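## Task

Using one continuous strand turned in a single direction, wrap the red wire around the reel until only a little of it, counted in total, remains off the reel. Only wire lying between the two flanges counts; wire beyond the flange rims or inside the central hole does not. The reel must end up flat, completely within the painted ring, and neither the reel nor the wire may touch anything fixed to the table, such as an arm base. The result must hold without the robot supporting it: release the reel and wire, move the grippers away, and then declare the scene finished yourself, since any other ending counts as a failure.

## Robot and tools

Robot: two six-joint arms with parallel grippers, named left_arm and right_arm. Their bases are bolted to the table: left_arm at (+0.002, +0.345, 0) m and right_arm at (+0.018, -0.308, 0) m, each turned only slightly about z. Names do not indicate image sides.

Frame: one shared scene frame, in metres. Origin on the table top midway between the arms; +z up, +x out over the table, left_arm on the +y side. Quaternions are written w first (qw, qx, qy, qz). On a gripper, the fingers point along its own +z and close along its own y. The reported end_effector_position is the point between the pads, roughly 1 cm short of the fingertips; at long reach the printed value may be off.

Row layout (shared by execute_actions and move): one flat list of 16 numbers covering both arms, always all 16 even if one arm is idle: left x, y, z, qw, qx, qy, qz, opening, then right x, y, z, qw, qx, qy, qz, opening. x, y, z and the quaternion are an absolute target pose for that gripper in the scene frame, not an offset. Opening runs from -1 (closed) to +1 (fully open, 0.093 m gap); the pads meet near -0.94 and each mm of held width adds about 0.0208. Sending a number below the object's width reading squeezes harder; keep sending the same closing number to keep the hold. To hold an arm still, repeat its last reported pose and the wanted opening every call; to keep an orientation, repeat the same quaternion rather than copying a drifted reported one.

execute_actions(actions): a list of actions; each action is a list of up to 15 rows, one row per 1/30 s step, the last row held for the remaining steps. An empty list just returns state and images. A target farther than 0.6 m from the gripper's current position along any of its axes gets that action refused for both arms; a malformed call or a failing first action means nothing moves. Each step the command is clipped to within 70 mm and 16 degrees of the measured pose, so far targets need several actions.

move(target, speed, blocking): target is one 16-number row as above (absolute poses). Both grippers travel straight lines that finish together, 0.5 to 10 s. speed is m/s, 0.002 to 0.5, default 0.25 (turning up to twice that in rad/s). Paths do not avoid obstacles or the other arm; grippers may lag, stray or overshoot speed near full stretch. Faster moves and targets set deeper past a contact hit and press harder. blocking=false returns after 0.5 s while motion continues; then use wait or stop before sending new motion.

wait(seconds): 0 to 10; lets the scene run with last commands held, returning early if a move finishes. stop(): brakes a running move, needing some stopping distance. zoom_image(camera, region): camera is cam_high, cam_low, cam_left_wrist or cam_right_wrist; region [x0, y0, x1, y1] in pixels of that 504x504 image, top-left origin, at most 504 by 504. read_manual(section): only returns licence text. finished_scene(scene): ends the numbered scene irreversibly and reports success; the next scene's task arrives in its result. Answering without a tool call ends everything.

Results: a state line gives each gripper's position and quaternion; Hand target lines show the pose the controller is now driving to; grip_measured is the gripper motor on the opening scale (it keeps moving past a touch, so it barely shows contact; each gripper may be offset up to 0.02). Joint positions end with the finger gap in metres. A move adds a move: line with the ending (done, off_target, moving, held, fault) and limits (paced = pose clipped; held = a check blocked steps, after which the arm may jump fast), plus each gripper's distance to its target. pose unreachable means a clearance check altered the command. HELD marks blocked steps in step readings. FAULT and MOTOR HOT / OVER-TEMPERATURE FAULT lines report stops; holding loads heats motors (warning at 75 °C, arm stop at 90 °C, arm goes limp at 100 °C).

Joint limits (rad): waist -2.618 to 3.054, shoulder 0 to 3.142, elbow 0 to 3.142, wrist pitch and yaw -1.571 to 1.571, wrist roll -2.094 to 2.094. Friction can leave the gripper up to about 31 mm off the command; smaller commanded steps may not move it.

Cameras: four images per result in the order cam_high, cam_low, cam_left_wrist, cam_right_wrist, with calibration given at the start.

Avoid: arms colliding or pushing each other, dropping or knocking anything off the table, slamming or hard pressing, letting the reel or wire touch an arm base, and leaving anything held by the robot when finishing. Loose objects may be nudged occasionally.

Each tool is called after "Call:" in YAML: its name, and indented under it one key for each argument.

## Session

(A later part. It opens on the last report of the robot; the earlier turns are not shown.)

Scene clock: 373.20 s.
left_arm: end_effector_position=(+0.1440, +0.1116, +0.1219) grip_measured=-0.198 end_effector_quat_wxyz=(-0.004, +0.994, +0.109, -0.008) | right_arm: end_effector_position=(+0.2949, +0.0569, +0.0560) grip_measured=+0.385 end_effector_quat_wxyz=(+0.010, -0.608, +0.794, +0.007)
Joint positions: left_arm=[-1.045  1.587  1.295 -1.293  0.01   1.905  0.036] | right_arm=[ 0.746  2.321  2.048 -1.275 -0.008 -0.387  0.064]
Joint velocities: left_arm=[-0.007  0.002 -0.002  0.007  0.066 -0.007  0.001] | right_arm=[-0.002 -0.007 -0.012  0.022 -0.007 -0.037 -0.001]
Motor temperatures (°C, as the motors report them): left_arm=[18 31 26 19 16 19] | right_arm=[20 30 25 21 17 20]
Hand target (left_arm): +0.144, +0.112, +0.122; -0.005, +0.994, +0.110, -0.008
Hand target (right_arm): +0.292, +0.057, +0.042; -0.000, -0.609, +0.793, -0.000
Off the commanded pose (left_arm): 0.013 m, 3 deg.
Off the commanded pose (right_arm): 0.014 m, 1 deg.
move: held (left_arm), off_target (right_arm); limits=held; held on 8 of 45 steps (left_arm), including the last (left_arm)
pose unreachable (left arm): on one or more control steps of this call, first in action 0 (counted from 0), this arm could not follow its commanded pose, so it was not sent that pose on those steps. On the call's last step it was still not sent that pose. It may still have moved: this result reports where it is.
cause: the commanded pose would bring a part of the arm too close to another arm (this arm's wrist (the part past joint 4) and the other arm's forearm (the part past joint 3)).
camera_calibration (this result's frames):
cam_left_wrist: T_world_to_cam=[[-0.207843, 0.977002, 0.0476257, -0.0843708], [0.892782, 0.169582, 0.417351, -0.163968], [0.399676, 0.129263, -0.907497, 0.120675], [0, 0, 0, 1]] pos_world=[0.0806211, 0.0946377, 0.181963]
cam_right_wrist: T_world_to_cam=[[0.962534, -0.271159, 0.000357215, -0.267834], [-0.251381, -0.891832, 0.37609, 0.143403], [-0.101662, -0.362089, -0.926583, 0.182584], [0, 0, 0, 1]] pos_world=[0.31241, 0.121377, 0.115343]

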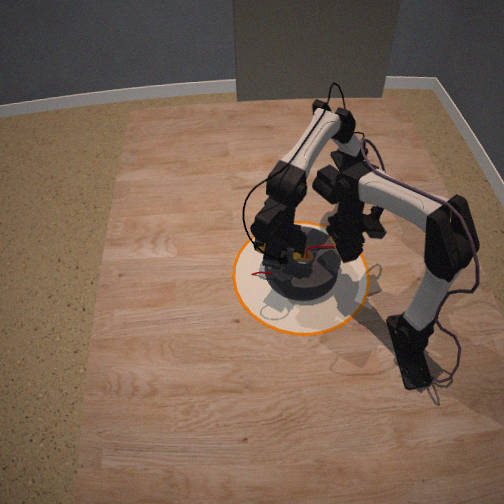

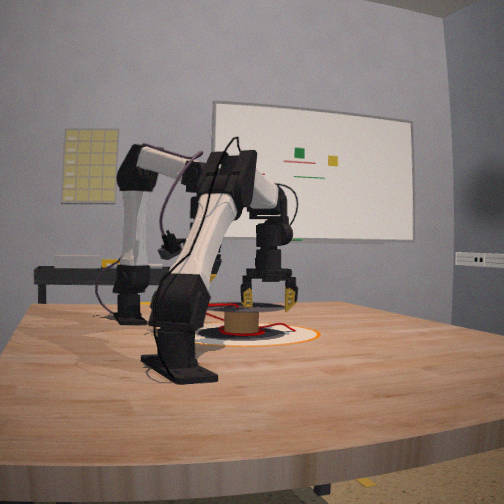

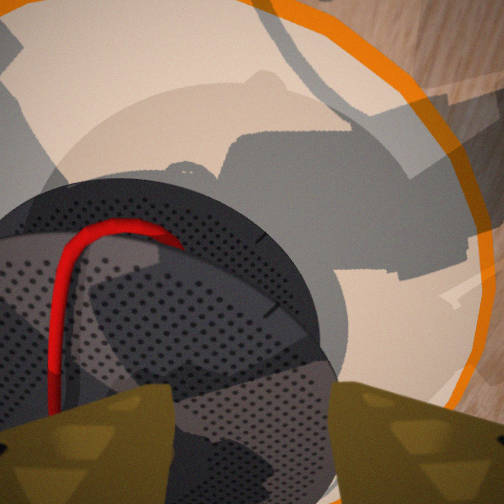

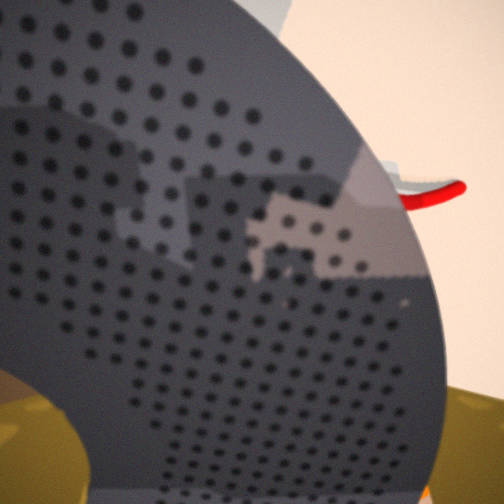

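Call:
move:
  target: [0.13,0.19,0.14,0,0.82,0.574,0,-0.2,0.2822,0.0326,0.045,0,-0.4226,0.9063,0,0.3]
  speed: 0.1

Call:
move:
  target: [0.13,0.19,0.13,0.302,0.441,0.830,-0.160,-0.2,0.2604,0.0158,0.045,0,-0.2164,0.9763,0,0.3]
  speed: 0.1

Scene clock: 382.93 s.
left_arm: end_effector_position=(+0.1335, +0.1812, +0.1386) grip_measured=-0.198 end_effector_quat_wxyz=(+0.005, +0.824, +0.567, -0.005) | right_arm: end_effector_position=(+0.2847, +0.0389, +0.0554) grip_measured=+0.385 end_effector_quat_wxyz=(+0.013, -0.432, +0.902, +0.001)
Joint positions: left_arm=[-0.913  1.324  1.129 -1.367  0.01   1.05   0.036] | right_arm=[ 0.746  2.223  1.881 -1.204  0.01   0.027  0.064]
Joint velocities: left_arm=[ 0.012 -0.002  0.002  0.022  0.007 -0.051 -0.   ] | right_arm=[-0.002 -0.007 -0.017  0.022 -0.022 -0.007  0.   ]
Motor temperatures (°C, as the motors report them): left_arm=[18 30 26 18 16 19] | right_arm=[20 33 24 21 17 20]
Hand target (left_arm): +0.131, +0.189, +0.139; +0.001, +0.819, +0.573, -0.000
Hand target (right_arm): +0.282, +0.032, +0.046; -0.000, -0.423, +0.906, -0.000
Off the commanded pose (left_arm): 0.010 m, 1 deg.
Off the commanded pose (right_arm): 0.012 m, 2 deg.
move: off_target (right_arm)
camera_calibration (this result's frames):
cam_left_wrist: T_world_to_cam=[[-0.929923, 0.366097, 0.0348685, 0.0535747], [0.346205, 0.839511, 0.418764, -0.221948], [0.124036, 0.40149, -0.907425, 0.118442], [0, 0, 0, 1]] pos_world=[0.111969, 0.119161, 0.198553]
cam_right_wrist: T_world_to_cam=[[0.772231, -0.635297, 0.00752703, -0.19505], [-0.591118, -0.714087, 0.375046, 0.214884], [-0.23289, -0.294072, -0.926976, 0.209245], [0, 0, 0, 1]] pos_world=[0.326377, 0.0910641, 0.114842]

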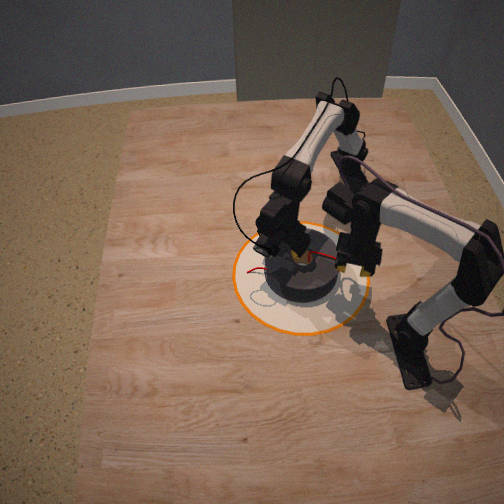

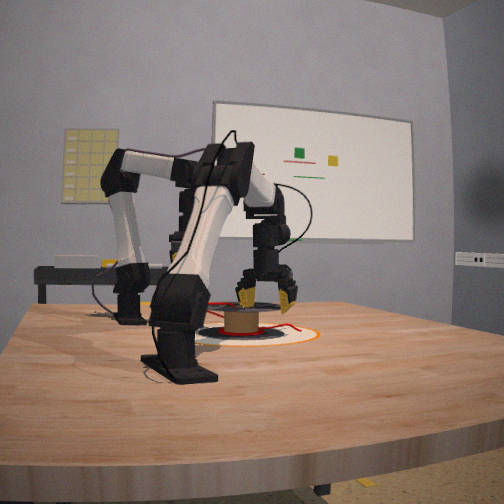

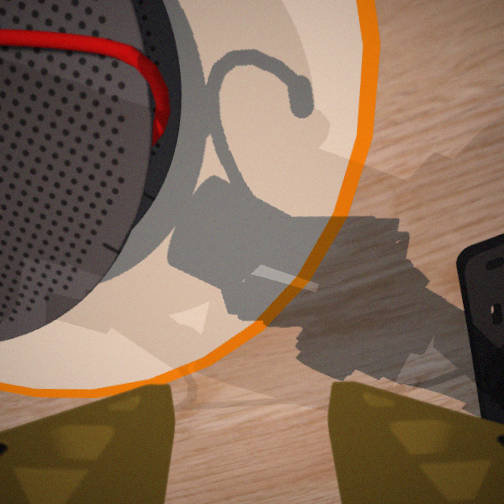

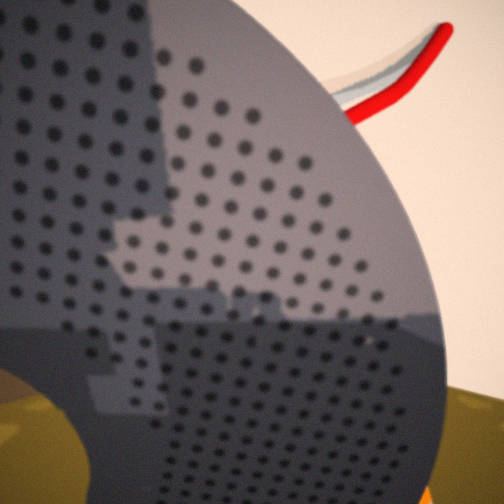

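Scene clock: 389.17 s.
left_arm: end_effector_position=(+0.1293, +0.1897, +0.1272) grip_measured=-0.198 end_effector_quat_wxyz=(+0.288, +0.447, +0.832, -0.161) | right_arm: end_effector_position=(+0.2718, +0.0156, +0.0555) grip_measured=+0.385 end_effector_quat_wxyz=(+0.019, -0.218, +0.976, -0.005)
Joint positions: left_arm=[-0.782  0.618  0.582 -0.878  0.155  0.178  0.036] | right_arm=[ 0.746  2.116  1.71  -1.144  0.033  0.48   0.064]
Joint velocities: left_arm=[ 0.007 -0.002  0.012 -0.037 -0.007 -0.022 -0.001] | right_arm=[-0.002  0.022  0.017 -0.007 -0.11   0.007 -0.001]
Motor temperatures (°C, as the motors report them): left_arm=[18 29 26 19 16 19] | right_arm=[20 34 24 21 17 20]
Hand target (left_arm): +0.131, +0.189, +0.128; +0.301, +0.444, +0.828, -0.161
Hand target (right_arm): +0.260, +0.015, +0.046; -0.000, -0.216, +0.976, -0.001
Off the commanded pose (left_arm): 0.003 m, 2 deg.
Off the commanded pose (right_arm): 0.016 m, 2 deg.
move: off_target (right_arm)
camera_calibration (this result's frames):
cam_left_wrist: T_world_to_cam=[[-0.851494, -0.523177, 0.0352681, 0.205432], [-0.516837, 0.826017, -0.224891, -0.0268904], [0.0885255, -0.209721, -0.973745, 0.234209], [0, 0, 0, 1]] pos_world=[0.140292, 0.178808, 0.214768]
cam_right_wrist: T_world_to_cam=[[0.41568, -0.909346, 0.0173051, -0.0992245], [-0.848767, -0.381011, 0.366641, 0.255919], [-0.326811, -0.167094, -0.930201, 0.223201], [0, 0, 0, 1]] pos_world=[0.331406, 0.044574, 0.115508]

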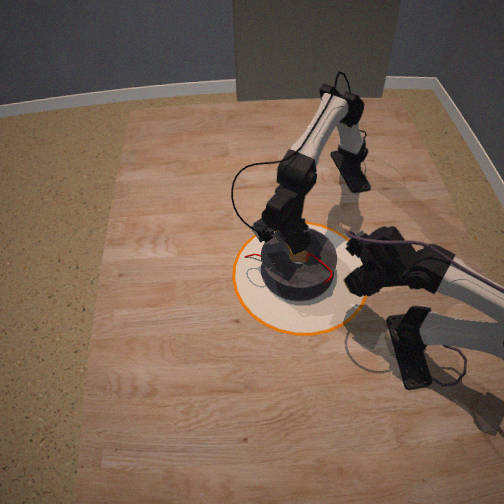

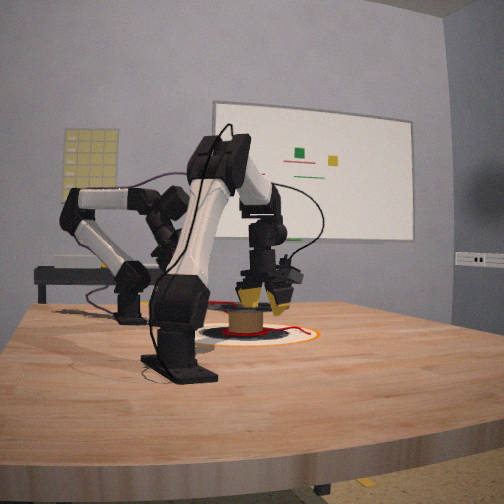

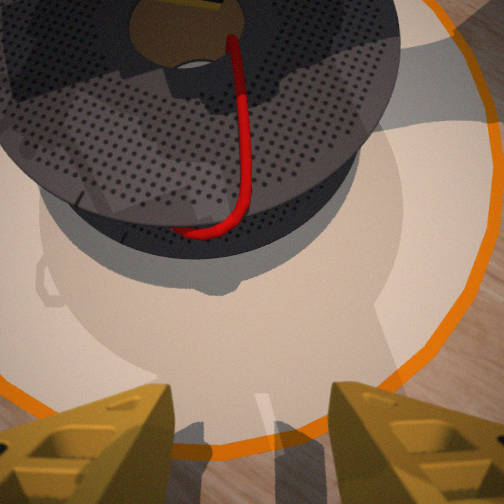

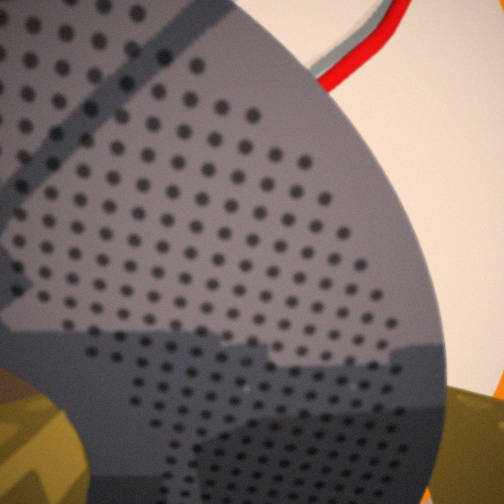

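Call:
move:
  target: [0.186,0.100,0.10,0.1547,0.447,0.878,-0.0788,-0.2,0.262,0.015,0.045,0,-0.2164,0.9763,0,0.3]
  speed: 0.15

Scene clock: 392.90 s.
left_arm: end_effector_position=(+0.1831, +0.1019, +0.1013) grip_measured=-0.198 end_effector_quat_wxyz=(+0.158, +0.446, +0.877, -0.086) | right_arm: end_effector_position=(+0.2720, +0.0153, +0.0554) grip_measured=+0.385 end_effector_quat_wxyz=(+0.019, -0.217, +0.976, -0.006)
Joint positions: left_arm=[-0.948  1.376  0.959 -0.793  0.017  0.016  0.036] | right_arm=[ 0.746  2.116  1.71  -1.144  0.034  0.481  0.064]
Joint velocities: left_arm=[-0.002 -0.017 -0.007 -0.007 -0.037  0.051  0.   ] | right_arm=[-0.002 -0.022  0.007 -0.007 -0.051 -0.154 -0.002]
Motor temperatures (°C, as the motors report them): left_arm=[18 29 26 20 16 19] | right_arm=[20 35 24 21 17 20]
Hand target (left_arm): +0.184, +0.100, +0.102; +0.154, +0.446, +0.878, -0.079
Hand target (right_arm): +0.262, +0.015, +0.045; -0.000, -0.216, +0.976, -0.001
Off the commanded pose (left_arm): 0.004 m, 1 deg.
Off the commanded pose (right_arm): 0.014 m, 2 deg.
move: off_target (right_arm)
camera_calibration (this result's frames):
cam_left_wrist: T_world_to_cam=[[-0.82049, -0.57009, 0.0423411, 0.204615], [-0.565628, 0.820334, 0.084367, 0.0458348], [-0.0828306, 0.0452729, -0.995535, 0.193406], [0, 0, 0, 1]] pos_world=[0.20983, 0.070293, 0.180011]
cam_right_wrist: T_world_to_cam=[[0.414939, -0.909655, 0.0188035, -0.0993773], [-0.84943, -0.379897, 0.366261, 0.256162], [-0.326028, -0.167948, -0.930322, 0.22293], [0, 0, 0, 1]] pos_world=[0.331508, 0.0443566, 0.115444]

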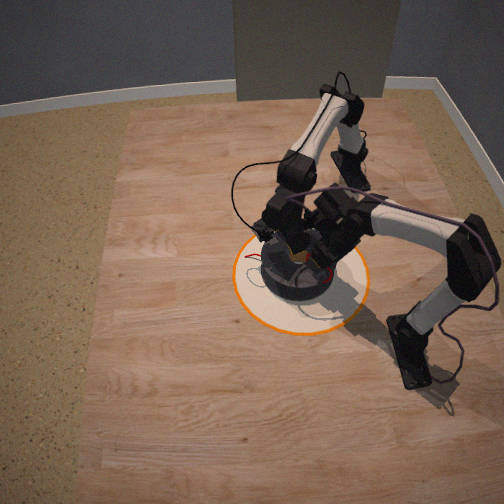

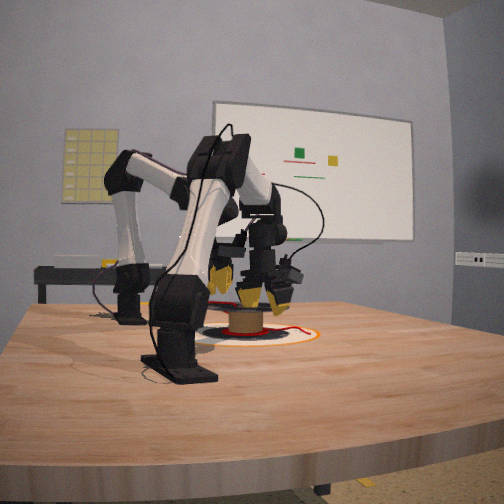

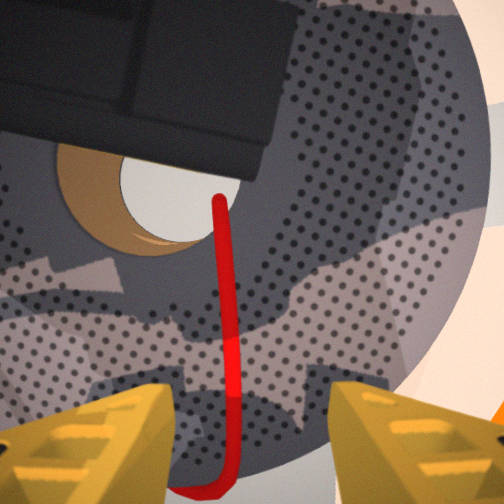

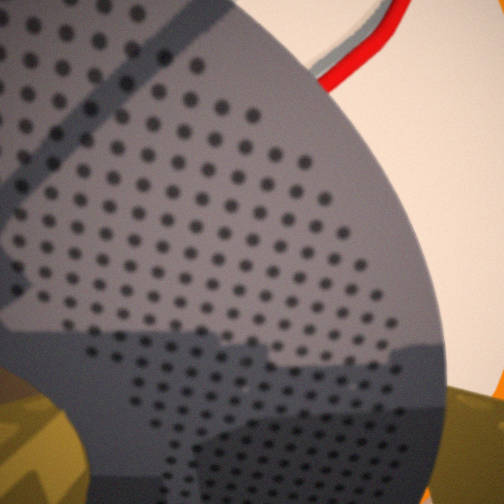

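Call:
move:
  target: [0.155,0.14,0.11,0.1547,0.447,0.878,-0.0788,-0.2,0.27,0.015,0.05,0,-0.2164,0.9763,0,1]
  speed: 0.2

Call:
move:
  target: [0.155,0.14,0.11,0.1547,0.447,0.878,-0.0788,-0.2,0.272,0.015,0.115,0,-0.2164,0.9763,0,1]
  speed: 0.2

Call:
move:
  target: [0.165,0.125,0.10,0.1547,0.447,0.878,-0.0788,-0.2,0.312,0.042,0.105,0,0.216,0.976,0,-1]
  speed: 0.2

Scene clock: 400.23 s.
left_arm: end_effector_position=(+0.1591, +0.1340, +0.1104) grip_measured=-0.198 end_effector_quat_wxyz=(+0.156, +0.445, +0.878, -0.085) | right_arm: end_effector_position=(+0.2690, +0.0175, +0.0553) grip_measured=+0.990 end_effector_quat_wxyz=(+0.012, -0.219, +0.976, +0.002)
Joint positions: left_arm=[-0.948  1.21   0.879 -0.883  0.016  0.014  0.036] | right_arm=[ 0.746  2.116  1.71  -1.144  0.012  0.478  0.093]
Joint velocities: left_arm=[-0.007  0.012  0.017 -0.081  0.007  0.007 -0.   ] | right_arm=[-0.002  0.007 -0.002 -0.037  0.022  0.007  0.001]
Motor temperatures (°C, as the motors report them): left_arm=[18 28 27 20 16 19] | right_arm=[20 35 23 21 17 20]
Hand target (left_arm): +0.156, +0.140, +0.109; +0.155, +0.447, +0.878, -0.079
Hand target (right_arm): +0.270, +0.015, +0.050; +0.000, -0.216, +0.976, +0.000
Off the commanded pose (left_arm): 0.007 m, 1 deg.
Off the commanded pose (right_arm): 0.006 m, 1 deg.
move: done
camera_calibration (this result's frames):
cam_left_wrist: T_world_to_cam=[[-0.819092, -0.572141, 0.0417419, 0.202898], [-0.567382, 0.818715, 0.0882289, 0.005258], [-0.0846541, 0.048584, -0.995225, 0.198849], [0, 0, 0, 1]] pos_world=[0.186009, 0.102121, 0.188967]
cam_right_wrist: T_world_to_cam=[[0.417954, -0.908468, -0.000454963, -0.0959018], [-0.841611, -0.387383, 0.376331, 0.251932], [-0.342061, -0.156906, -0.926485, 0.226139], [0, 0, 0, 1]] pos_world=[0.329465, 0.0459531, 0.114661]

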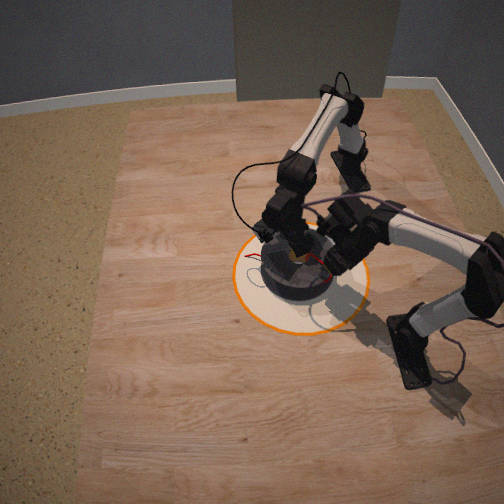

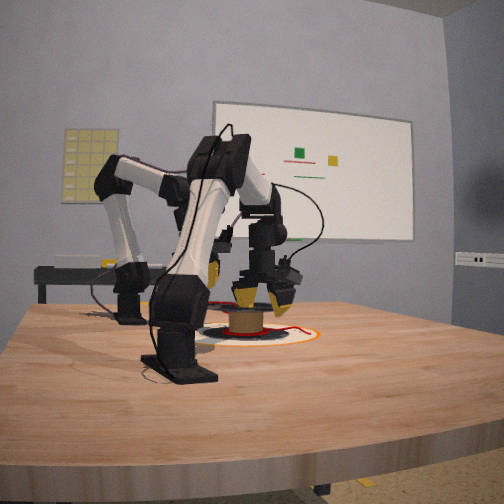

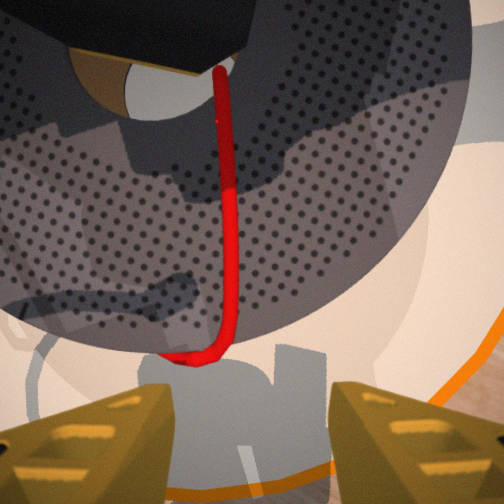

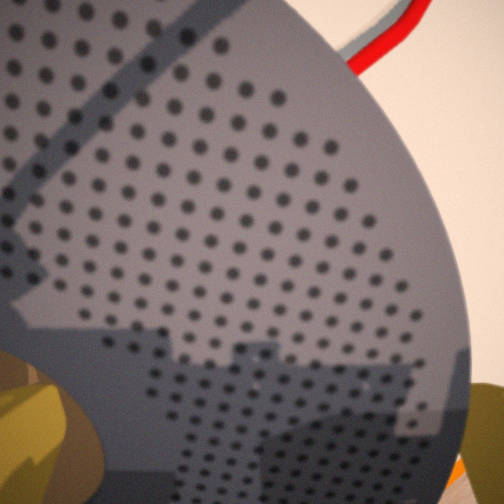

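Scene clock: 401.30 s.
left_arm: end_effector_position=(+0.1586, +0.1345, +0.1101) grip_measured=-0.198 end_effector_quat_wxyz=(+0.155, +0.445, +0.878, -0.084) | right_arm: end_effector_position=(+0.2709, +0.0170, +0.1161) grip_measured=+0.990 end_effector_quat_wxyz=(+0.008, -0.218, +0.976, -0.000)
Joint positions: left_arm=[-0.948  1.21   0.879 -0.886  0.016  0.014  0.036] | right_arm=[ 0.741  2.116  1.952 -1.394  0.011  0.474  0.093]
Joint velocities: left_arm=[-0.007  0.007  0.007 -0.081 -0.022  0.022 -0.   ] | right_arm=[-0.012  0.002 -0.007 -0.051 -0.022 -0.051  0.001]
Motor temperatures (°C, as the motors report them): left_arm=[18 28 27 20 16 19] | right_arm=[20 35 23 21 17 20]
Hand target (left_arm): +0.155, +0.140, +0.110; +0.154, +0.447, +0.878, -0.079
Hand target (right_arm): +0.273, +0.016, +0.115; +0.000, -0.216, +0.976, +0.001
Off the commanded pose (left_arm): 0.007 m, 1 deg.
Off the commanded pose (right_arm): 0.003 m, 1 deg.
move: done
camera_calibration (this result's frames):
cam_left_wrist: T_world_to_cam=[[-0.819015, -0.572243, 0.0418641, 0.202869], [-0.567216, 0.818497, 0.0912655, 0.00425907], [-0.0864916, 0.0510018, -0.994946, 0.198467], [0, 0, 0, 1]] pos_world=[0.185734, 0.102482, 0.188582]
cam_right_wrist: T_world_to_cam=[[0.416936, -0.908933, 0.00235612, -0.0971893], [-0.839859, -0.384258, 0.383383, 0.22915], [-0.347564, -0.161825, -0.923586, 0.284252], [0, 0, 0, 1]] pos_world=[0.331771, 0.0457132, 0.174908]

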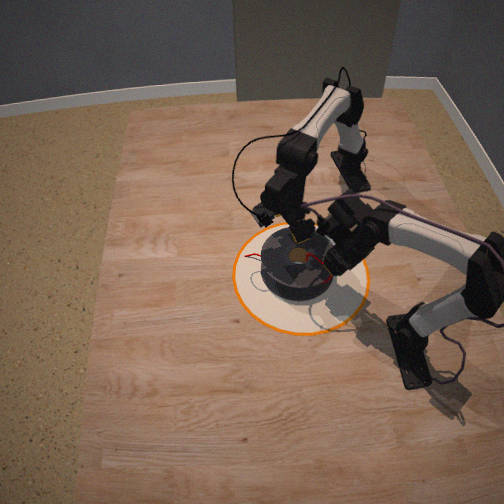

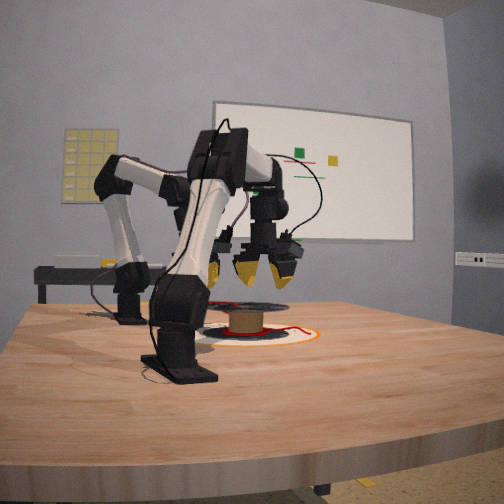

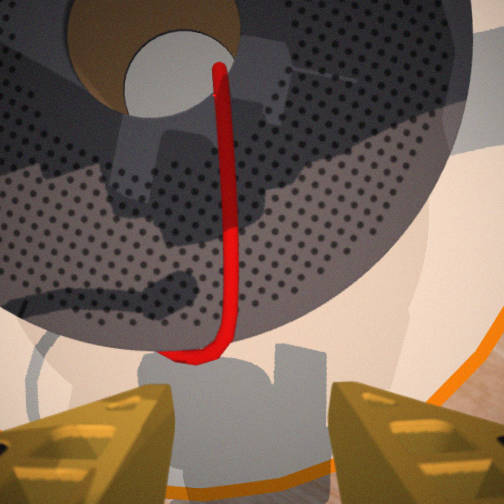

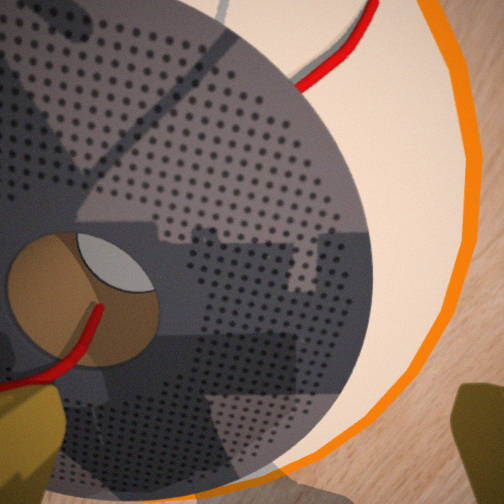

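Scene clock: 404.03 s.
left_arm: end_effector_position=(+0.1632, +0.1286, +0.1043) grip_measured=-0.198 end_effector_quat_wxyz=(+0.154, +0.445, +0.878, -0.083) | right_arm: end_effector_position=(+0.3098, +0.0438, +0.1071) grip_measured=-0.999 end_effector_quat_wxyz=(+0.008, +0.208, +0.978, +0.005)
Joint positions: left_arm=[-0.948  1.245  0.879 -0.852  0.015  0.014  0.036] | right_arm=[ 0.709  2.349  2.3   -1.506  0.01   1.301  0.   ]
Joint velocities: left_arm=[ 0.022 -0.017 -0.007  0.022  0.022 -0.007 -0.   ] | right_arm=[-0.007 -0.007  0.002  0.022 -0.066  0.066  0.   ]
Motor temperatures (°C, as the motors report them): left_arm=[18 27 27 20 16 19] | right_arm=[20 35 24 21 17 20]
Hand target (left_arm): +0.165, +0.125, +0.100; +0.155, +0.447, +0.878, -0.079
Hand target (right_arm): +0.312, +0.042, +0.104; -0.000, +0.216, +0.976, +0.001
Off the commanded pose (left_arm): 0.006 m, 1 deg.
Off the commanded pose (right_arm): 0.004 m, 1 deg.
move: done
camera_calibration (this result's frames):
cam_left_wrist: T_world_to_cam=[[-0.818913, -0.572411, 0.0415676, 0.203509], [-0.567265, 0.81829, 0.092799, 0.0120402], [-0.0871335, 0.0524145, -0.994817, 0.193288], [0, 0, 0, 1]] pos_world=[0.190328, 0.0965072, 0.18271]
cam_right_wrist: T_world_to_cam=[[-0.415838, -0.909336, -0.0136739, 0.170653], [-0.841164, 0.37886, 0.385887, 0.242259], [-0.34572, 0.171968, -0.922445, 0.278549], [0, 0, 0, 1]] pos_world=[0.371043, 0.0154972, 0.165795]

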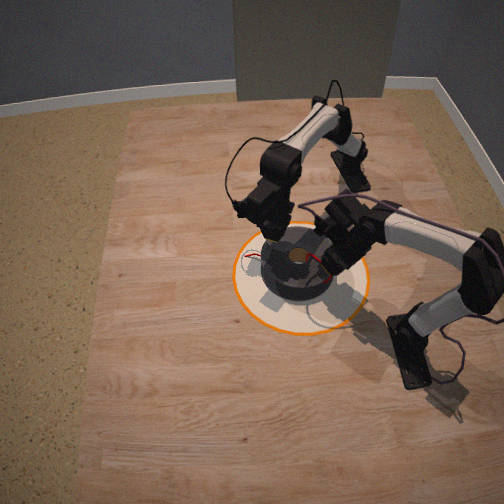

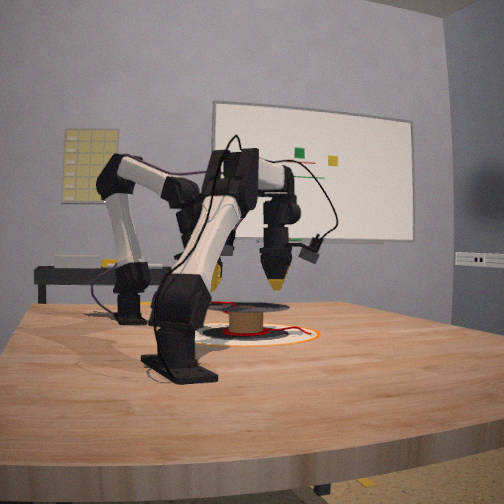

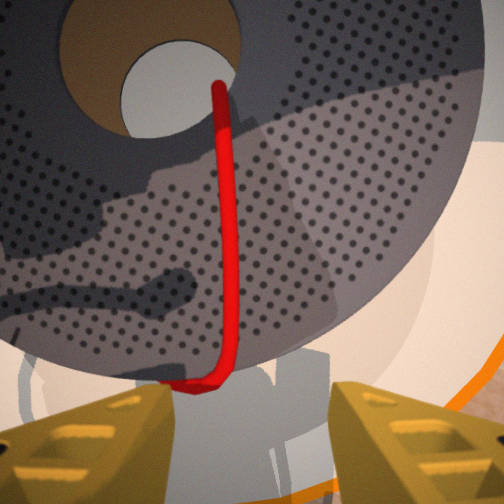

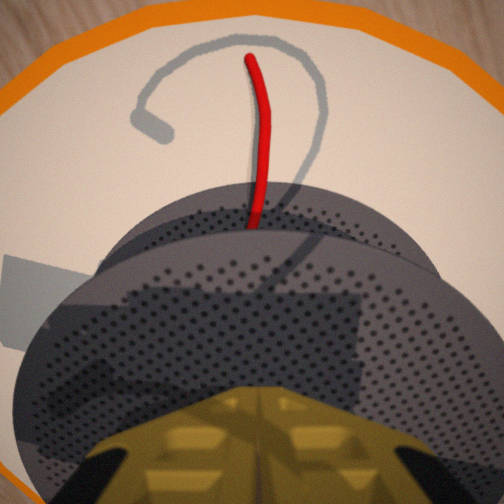

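Call:
move:
  target: [0.185,0.106,0.088,0.1547,0.447,0.878,-0.0788,-0.2,0.312,0.042,0.058,0,0.216,0.976,0,-1]
  speed: 0.08

Call:
move:
  target: [0.185,0.106,0.055,0.1547,0.447,0.878,-0.0788,-0.2,0.312,0.042,0.058,0,0.216,0.976,0,-1]
  speed: 0.05

Scene clock: 405.80 s.
left_arm: end_effector_position=(+0.1759, +0.1119, +0.0860) grip_measured=-0.198 end_effector_quat_wxyz=(+0.144, +0.449, +0.878, -0.078) | right_arm: end_effector_position=(+0.3073, +0.0409, +0.0693) grip_measured=-0.999 end_effector_quat_wxyz=(+0.003, +0.209, +0.978, -0.005)
Joint positions: left_arm=[-0.948  1.366  0.9   -0.776  0.015  0.021  0.036] | right_arm=[ 0.709  2.333  2.122 -1.366  0.01   1.304  0.   ]
Joint velocities: left_arm=[-0.007  0.012  0.012 -0.037  0.007  0.051 -0.   ] | right_arm=[-0.012 -0.012 -0.007 -0.007 -0.051 -0.007  0.   ]
Motor temperatures (°C, as the motors report them): left_arm=[18 27 27 20 16 19] | right_arm=[20 36 24 21 17 20]
Hand target (left_arm): +0.184, +0.106, +0.089; +0.155, +0.447, +0.878, -0.079
Hand target (right_arm): +0.311, +0.041, +0.058; -0.001, +0.216, +0.976, -0.001
Off the commanded pose (left_arm): 0.011 m, 1 deg.
Off the commanded pose (right_arm): 0.012 m, 1 deg.
move: off_target (left_arm, right_arm)
camera_calibration (this result's frames):
cam_left_wrist: T_world_to_cam=[[-0.822313, -0.567618, 0.040141, 0.205293], [-0.560407, 0.820065, 0.115919, 0.0312916], [-0.0987157, 0.0728262, -0.992447, 0.176597], [0, 0, 0, 1]] pos_world=[0.203784, 0.0780059, 0.163395]
cam_right_wrist: T_world_to_cam=[[-0.41796, -0.908433, 0.00759631, 0.165596], [-0.834713, 0.387316, 0.391459, 0.253168], [-0.358557, 0.157274, -0.920164, 0.247668], [0, 0, 0, 1]] pos_world=[0.369338, 0.0134258, 0.127533]

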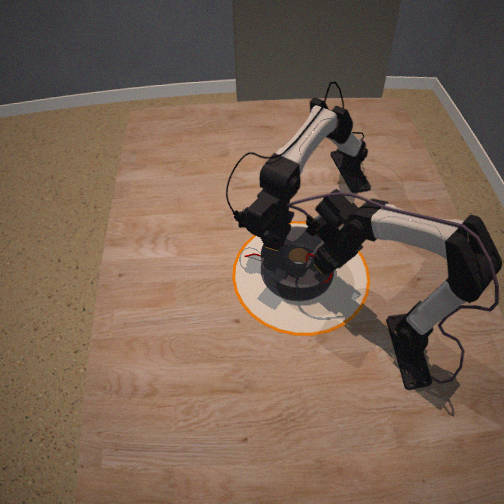

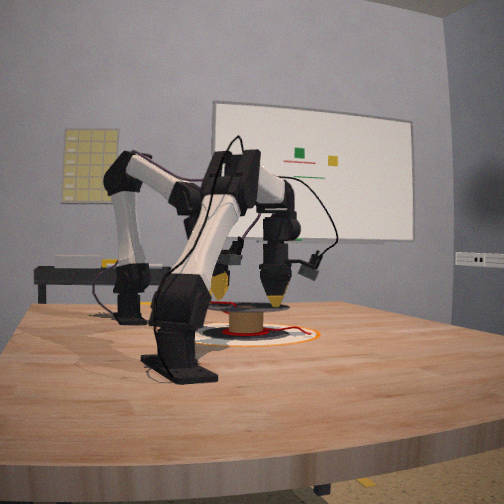

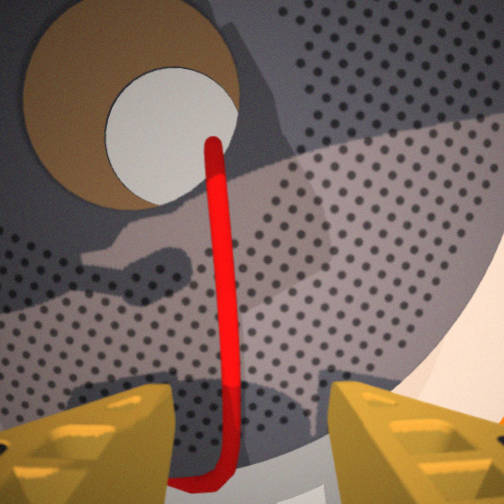

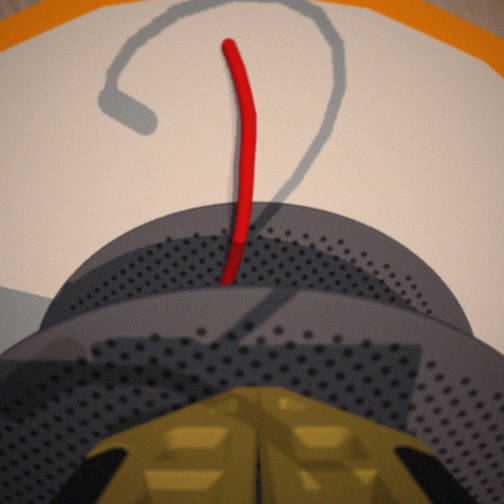

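Scene clock: 406.80 s.
left_arm: end_effector_position=(+0.1819, +0.1039, +0.0763) grip_measured=-0.198 end_effector_quat_wxyz=(+0.167, +0.447, +0.874, -0.089) | right_arm: end_effector_position=(+0.3137, +0.0399, +0.0696) grip_measured=-0.999 end_effector_quat_wxyz=(+0.009, +0.214, +0.977, -0.000)
Joint positions: left_arm=[-0.948  1.374  0.848 -0.665  0.016  0.021  0.036] | right_arm=[ 0.699  2.333  2.122 -1.352  0.017  1.304  0.   ]
Joint velocities: left_arm=[-0.012  0.002 -0.022 -0.037  0.007 -0.007 -0.001] | right_arm=[0.007 0.002 0.017 0.051 0.022 0.022 0.   ]
Motor temperatures (°C, as the motors report them): left_arm=[18 27 27 20 16 19] | right_arm=[20 36 24 21 17 20]
Hand target (left_arm): +0.184, +0.107, +0.056; +0.154, +0.447, +0.878, -0.079
Hand target (right_arm): +0.312, +0.042, +0.058; -0.000, +0.216, +0.976, -0.000
Off the commanded pose (left_arm): 0.022 m, 2 deg.
Off the commanded pose (right_arm): 0.012 m, 1 deg.
move: off_target (left_arm, right_arm)
camera_calibration (this result's frames):
cam_left_wrist: T_world_to_cam=[[-0.823587, -0.565908, 0.0381095, 0.20628], [-0.563072, 0.823843, 0.065063, 0.0462326], [-0.0682158, 0.0321267, -0.997153, 0.167173], [0, 0, 0, 1]] pos_world=[0.207326, 0.0732765, 0.155828]
cam_right_wrist: T_world_to_cam=[[-0.426632, -0.904414, -0.0045815, 0.170791], [-0.836726, 0.392769, 0.381603, 0.25986], [-0.343328, 0.166638, -0.924315, 0.24558], [0, 0, 0, 1]] pos_world=[0.374611, 0.0114782, 0.128612]

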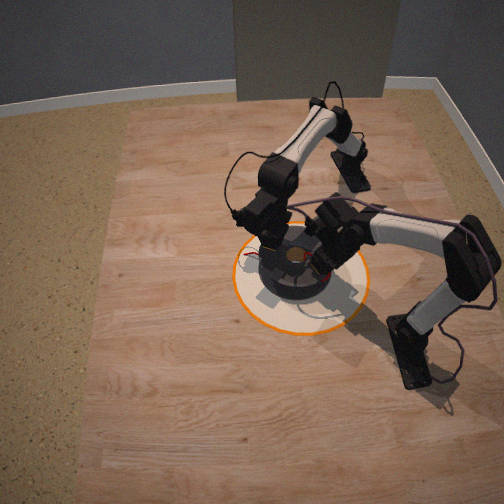

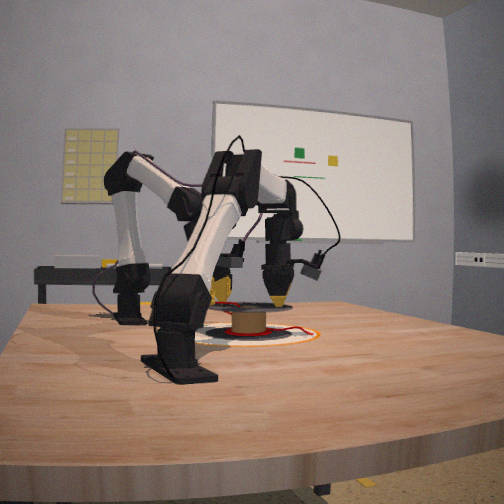

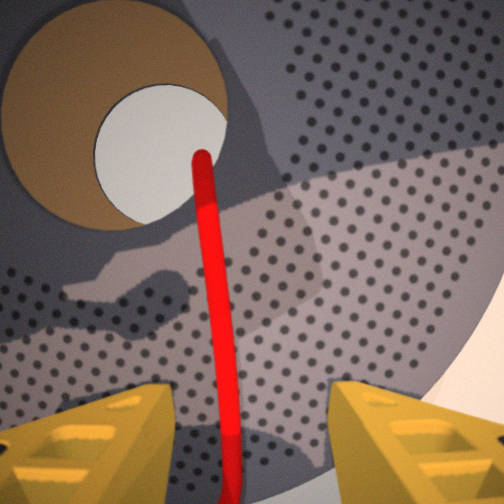

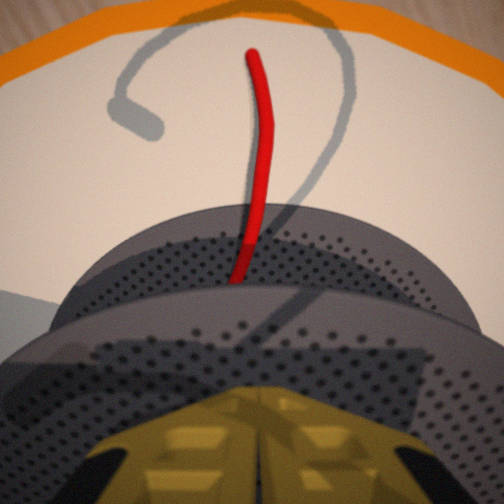

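Call:
move:
  target: [0.183,0.105,0.062,0.1547,0.447,0.878,-0.0788,-1,0.312,0.042,0.058,0,0.216,0.976,0,-1]
  speed: 0.05

Scene clock: 408.17 s.
left_arm: end_effector_position=(+0.1827, +0.1025, +0.0769) grip_measured=-0.991 end_effector_quat_wxyz=(+0.170, +0.447, +0.874, -0.091) | right_arm: end_effector_position=(+0.3142, +0.0396, +0.0696) grip_measured=-0.999 end_effector_quat_wxyz=(+0.011, +0.214, +0.977, -0.001)
Joint positions: left_arm=[-0.948  1.374  0.848 -0.657  0.017  0.021  0.   ] | right_arm=[ 0.699  2.333  2.122 -1.352  0.02   1.304  0.   ]
Joint velocities: left_arm=[ 0.012  0.002  0.002  0.007  0.022 -0.037  0.   ] | right_arm=[-0.012 -0.002  0.002 -0.081  0.037  0.066  0.   ]
Motor temperatures (°C, as the motors report them): left_arm=[18 27 27 20 16 19] | right_arm=[20 36 24 21 17 20]
Hand target (left_arm): +0.182, +0.106, +0.063; +0.155, +0.447, +0.878, -0.079
Hand target (right_arm): +0.312, +0.042, +0.058; -0.000, +0.216, +0.976, -0.001
Off the commanded pose (left_arm): 0.015 m, 2 deg.
Off the commanded pose (right_arm): 0.012 m, 1 deg.
move: off_target (left_arm, right_arm)
camera_calibration (this result's frames):
cam_left_wrist: T_world_to_cam=[[-0.823771, -0.565584, 0.0389455, 0.206082], [-0.563234, 0.824301, 0.0574031, 0.0484556], [-0.0645691, 0.0253515, -0.997591, 0.167942], [0, 0, 0, 1]] pos_world=[0.2079, 0.0723568, 0.15673]
cam_right_wrist: T_world_to_cam=[[-0.426643, -0.90441, -0.00417487, 0.170725], [-0.837699, 0.393424, 0.378785, 0.260813], [-0.340934, 0.165103, -0.925475, 0.245178], [0, 0, 0, 1]] pos_world=[0.374911, 0.0113159, 0.128827]

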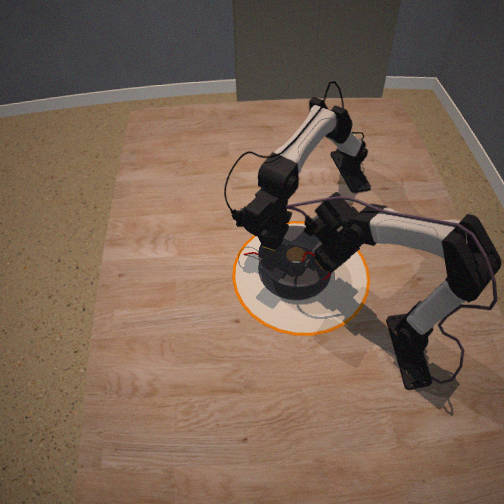

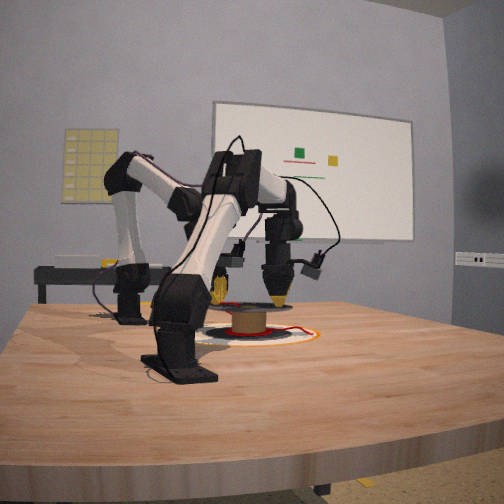

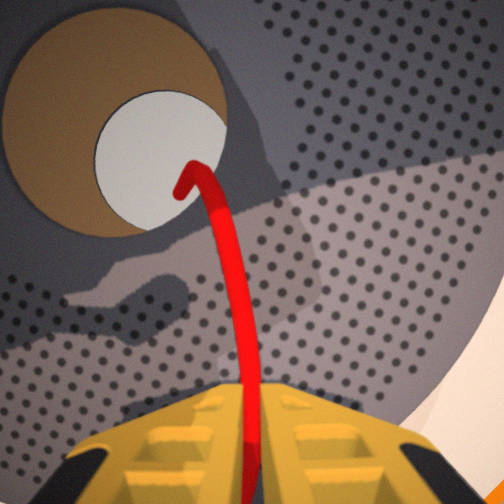

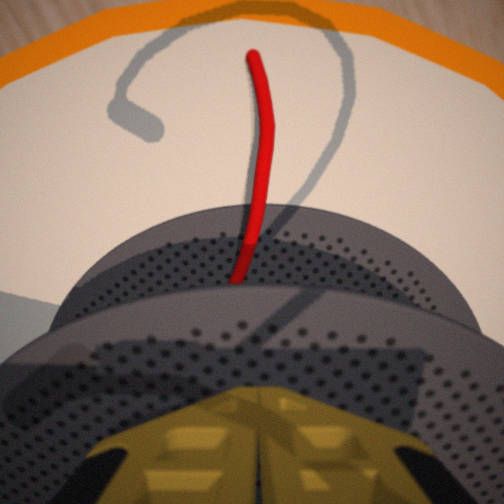

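Call:
move:
  target: [0.168,0.126,0.112,0.1547,0.447,0.878,-0.0788,-1,0.312,0.042,0.058,0,0.216,0.976,0,-1]
  speed: 0.06

Scene clock: 409.87 s.
left_arm: end_effector_position=(+0.1662, +0.1248, +0.1002) grip_measured=-0.991 end_effector_quat_wxyz=(+0.143, +0.449, +0.879, -0.077) | right_arm: end_effector_position=(+0.3140, +0.0421, +0.0696) grip_measured=-0.999 end_effector_quat_wxyz=(+0.008, +0.214, +0.977, +0.005)
Joint positions: left_arm=[-0.948  1.291  0.901 -0.855  0.015  0.021  0.   ] | right_arm=[ 0.699  2.333  2.122 -1.344  0.01   1.304  0.   ]
Joint velocities: left_arm=[-0.002  0.012 -0.012 -0.051 -0.022 -0.007  0.   ] | right_arm=[ 0.002 -0.002 -0.002 -0.095 -0.037 -0.007  0.   ]
Motor temperatures (°C, as the motors report them): left_arm=[18 27 27 20 16 19] | right_arm=[20 36 24 21 17 20]
Hand target (left_arm): +0.168, +0.126, +0.111; +0.155, +0.447, +0.878, -0.079
Hand target (right_arm): +0.312, +0.042, +0.058; -0.000, +0.216, +0.976, -0.000
Off the commanded pose (left_arm): 0.012 m, 1 deg.
Off the commanded pose (right_arm): 0.012 m, 1 deg.
move: off_target (left_arm, right_arm)
camera_calibration (this result's frames):
cam_left_wrist: T_world_to_cam=[[-0.821932, -0.568204, 0.0396464, 0.204175], [-0.560798, 0.819468, 0.118224, 0.013528], [-0.0996646, 0.0749388, -0.992195, 0.188609], [0, 0, 0, 1]] pos_world=[0.194202, 0.0907931, 0.177443]
cam_right_wrist: T_world_to_cam=[[-0.426557, -0.904349, -0.014171, 0.173621], [-0.836604, 0.388553, 0.386161, 0.259048], [-0.343718, 0.176575, -0.922322, 0.24488], [0, 0, 0, 1]] pos_world=[0.37495, 0.0131207, 0.128285]

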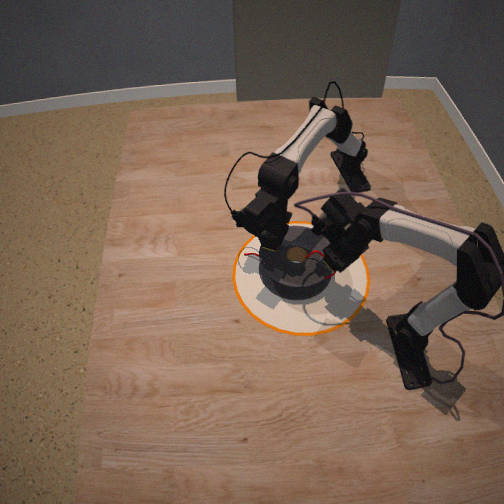

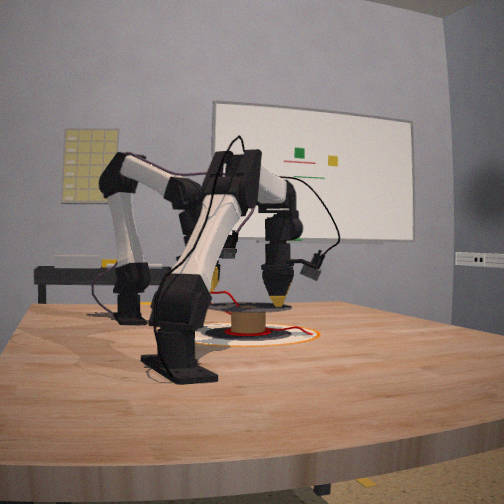

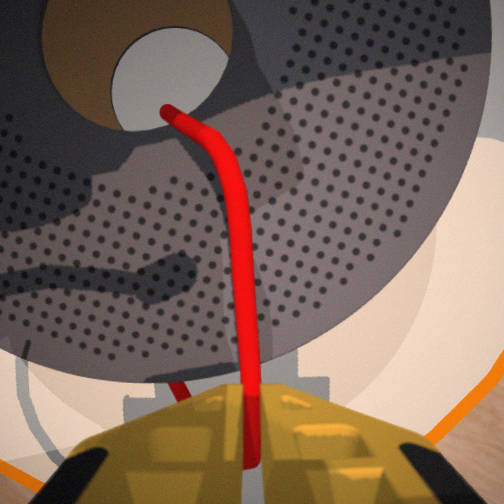

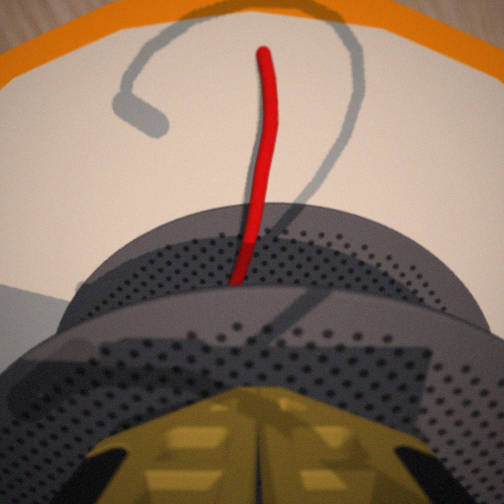

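Call:
move:
  target: [0.135,0.172,0.105,0.1547,0.447,0.878,-0.0788,-1,0.312,0.042,0.058,0,0.216,0.976,0,-1]
  speed: 0.06

Scene clock: 411.47 s.
left_arm: end_effector_position=(+0.1452, +0.1578, +0.1080) grip_measured=-0.991 end_effector_quat_wxyz=(+0.174, +0.447, +0.873, -0.089) | right_arm: end_effector_position=(+0.3093, +0.0461, +0.0697) grip_measured=-0.999 end_effector_quat_wxyz=(-0.008, +0.213, +0.977, +0.013)
Joint positions: left_arm=[-0.935  1.058  0.772 -0.892  0.014  0.035  0.   ] | right_arm=[ 0.699  2.333  2.122 -1.344 -0.027  1.304  0.   ]
Joint velocities: left_arm=[ 0.002  0.002 -0.002  0.007 -0.007  0.066  0.   ] | right_arm=[-0.002  0.007  0.022  0.007 -0.037  0.022  0.   ]
Motor temperatures (°C, as the motors report them): left_arm=[18 27 27 20 16 19] | right_arm=[20 37 23 21 17 20]
Hand target (left_arm): +0.136, +0.171, +0.104; +0.155, +0.447, +0.878, -0.079
Hand target (right_arm): +0.312, +0.042, +0.058; -0.000, +0.216, +0.976, -0.000
Off the commanded pose (left_arm): 0.018 m, 3 deg.
Off the commanded pose (right_arm): 0.013 m, 2 deg.
move: off_target (left_arm, right_arm)
camera_calibration (this result's frames):
cam_left_wrist: T_world_to_cam=[[-0.823292, -0.56679, 0.0306393, 0.206231], [-0.564937, 0.823449, 0.0526993, -0.0192111], [-0.0550993, 0.0260776, -0.99814, 0.193662], [0, 0, 0, 1]] pos_world=[0.169606, 0.127659, 0.187995]
cam_right_wrist: T_world_to_cam=[[-0.426559, -0.904153, -0.0235735, 0.175851], [-0.825418, 0.378493, 0.418842, 0.248203], [-0.369775, 0.198119, -0.907753, 0.248632], [0, 0, 0, 1]] pos_world=[0.37182, 0.0157947, 0.125884]

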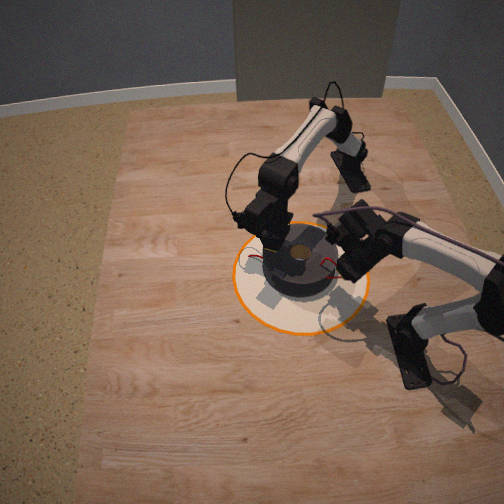

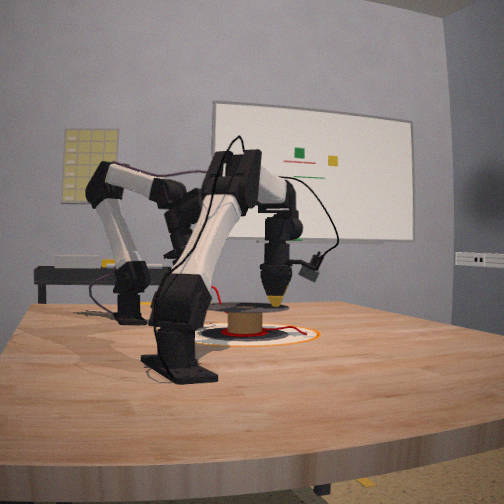

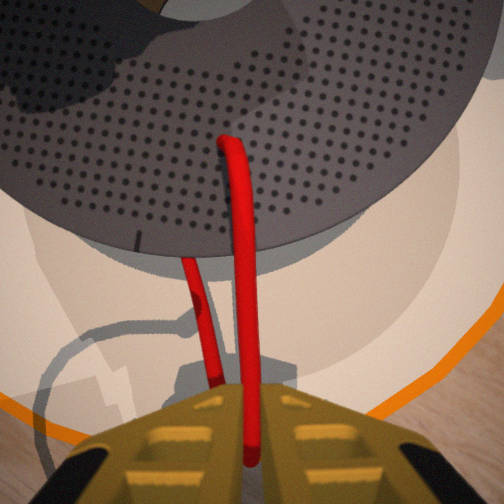

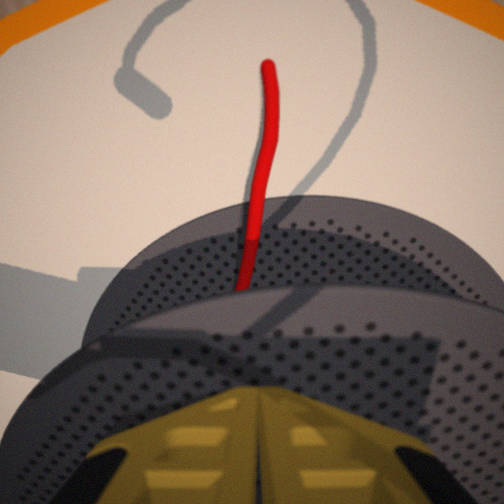

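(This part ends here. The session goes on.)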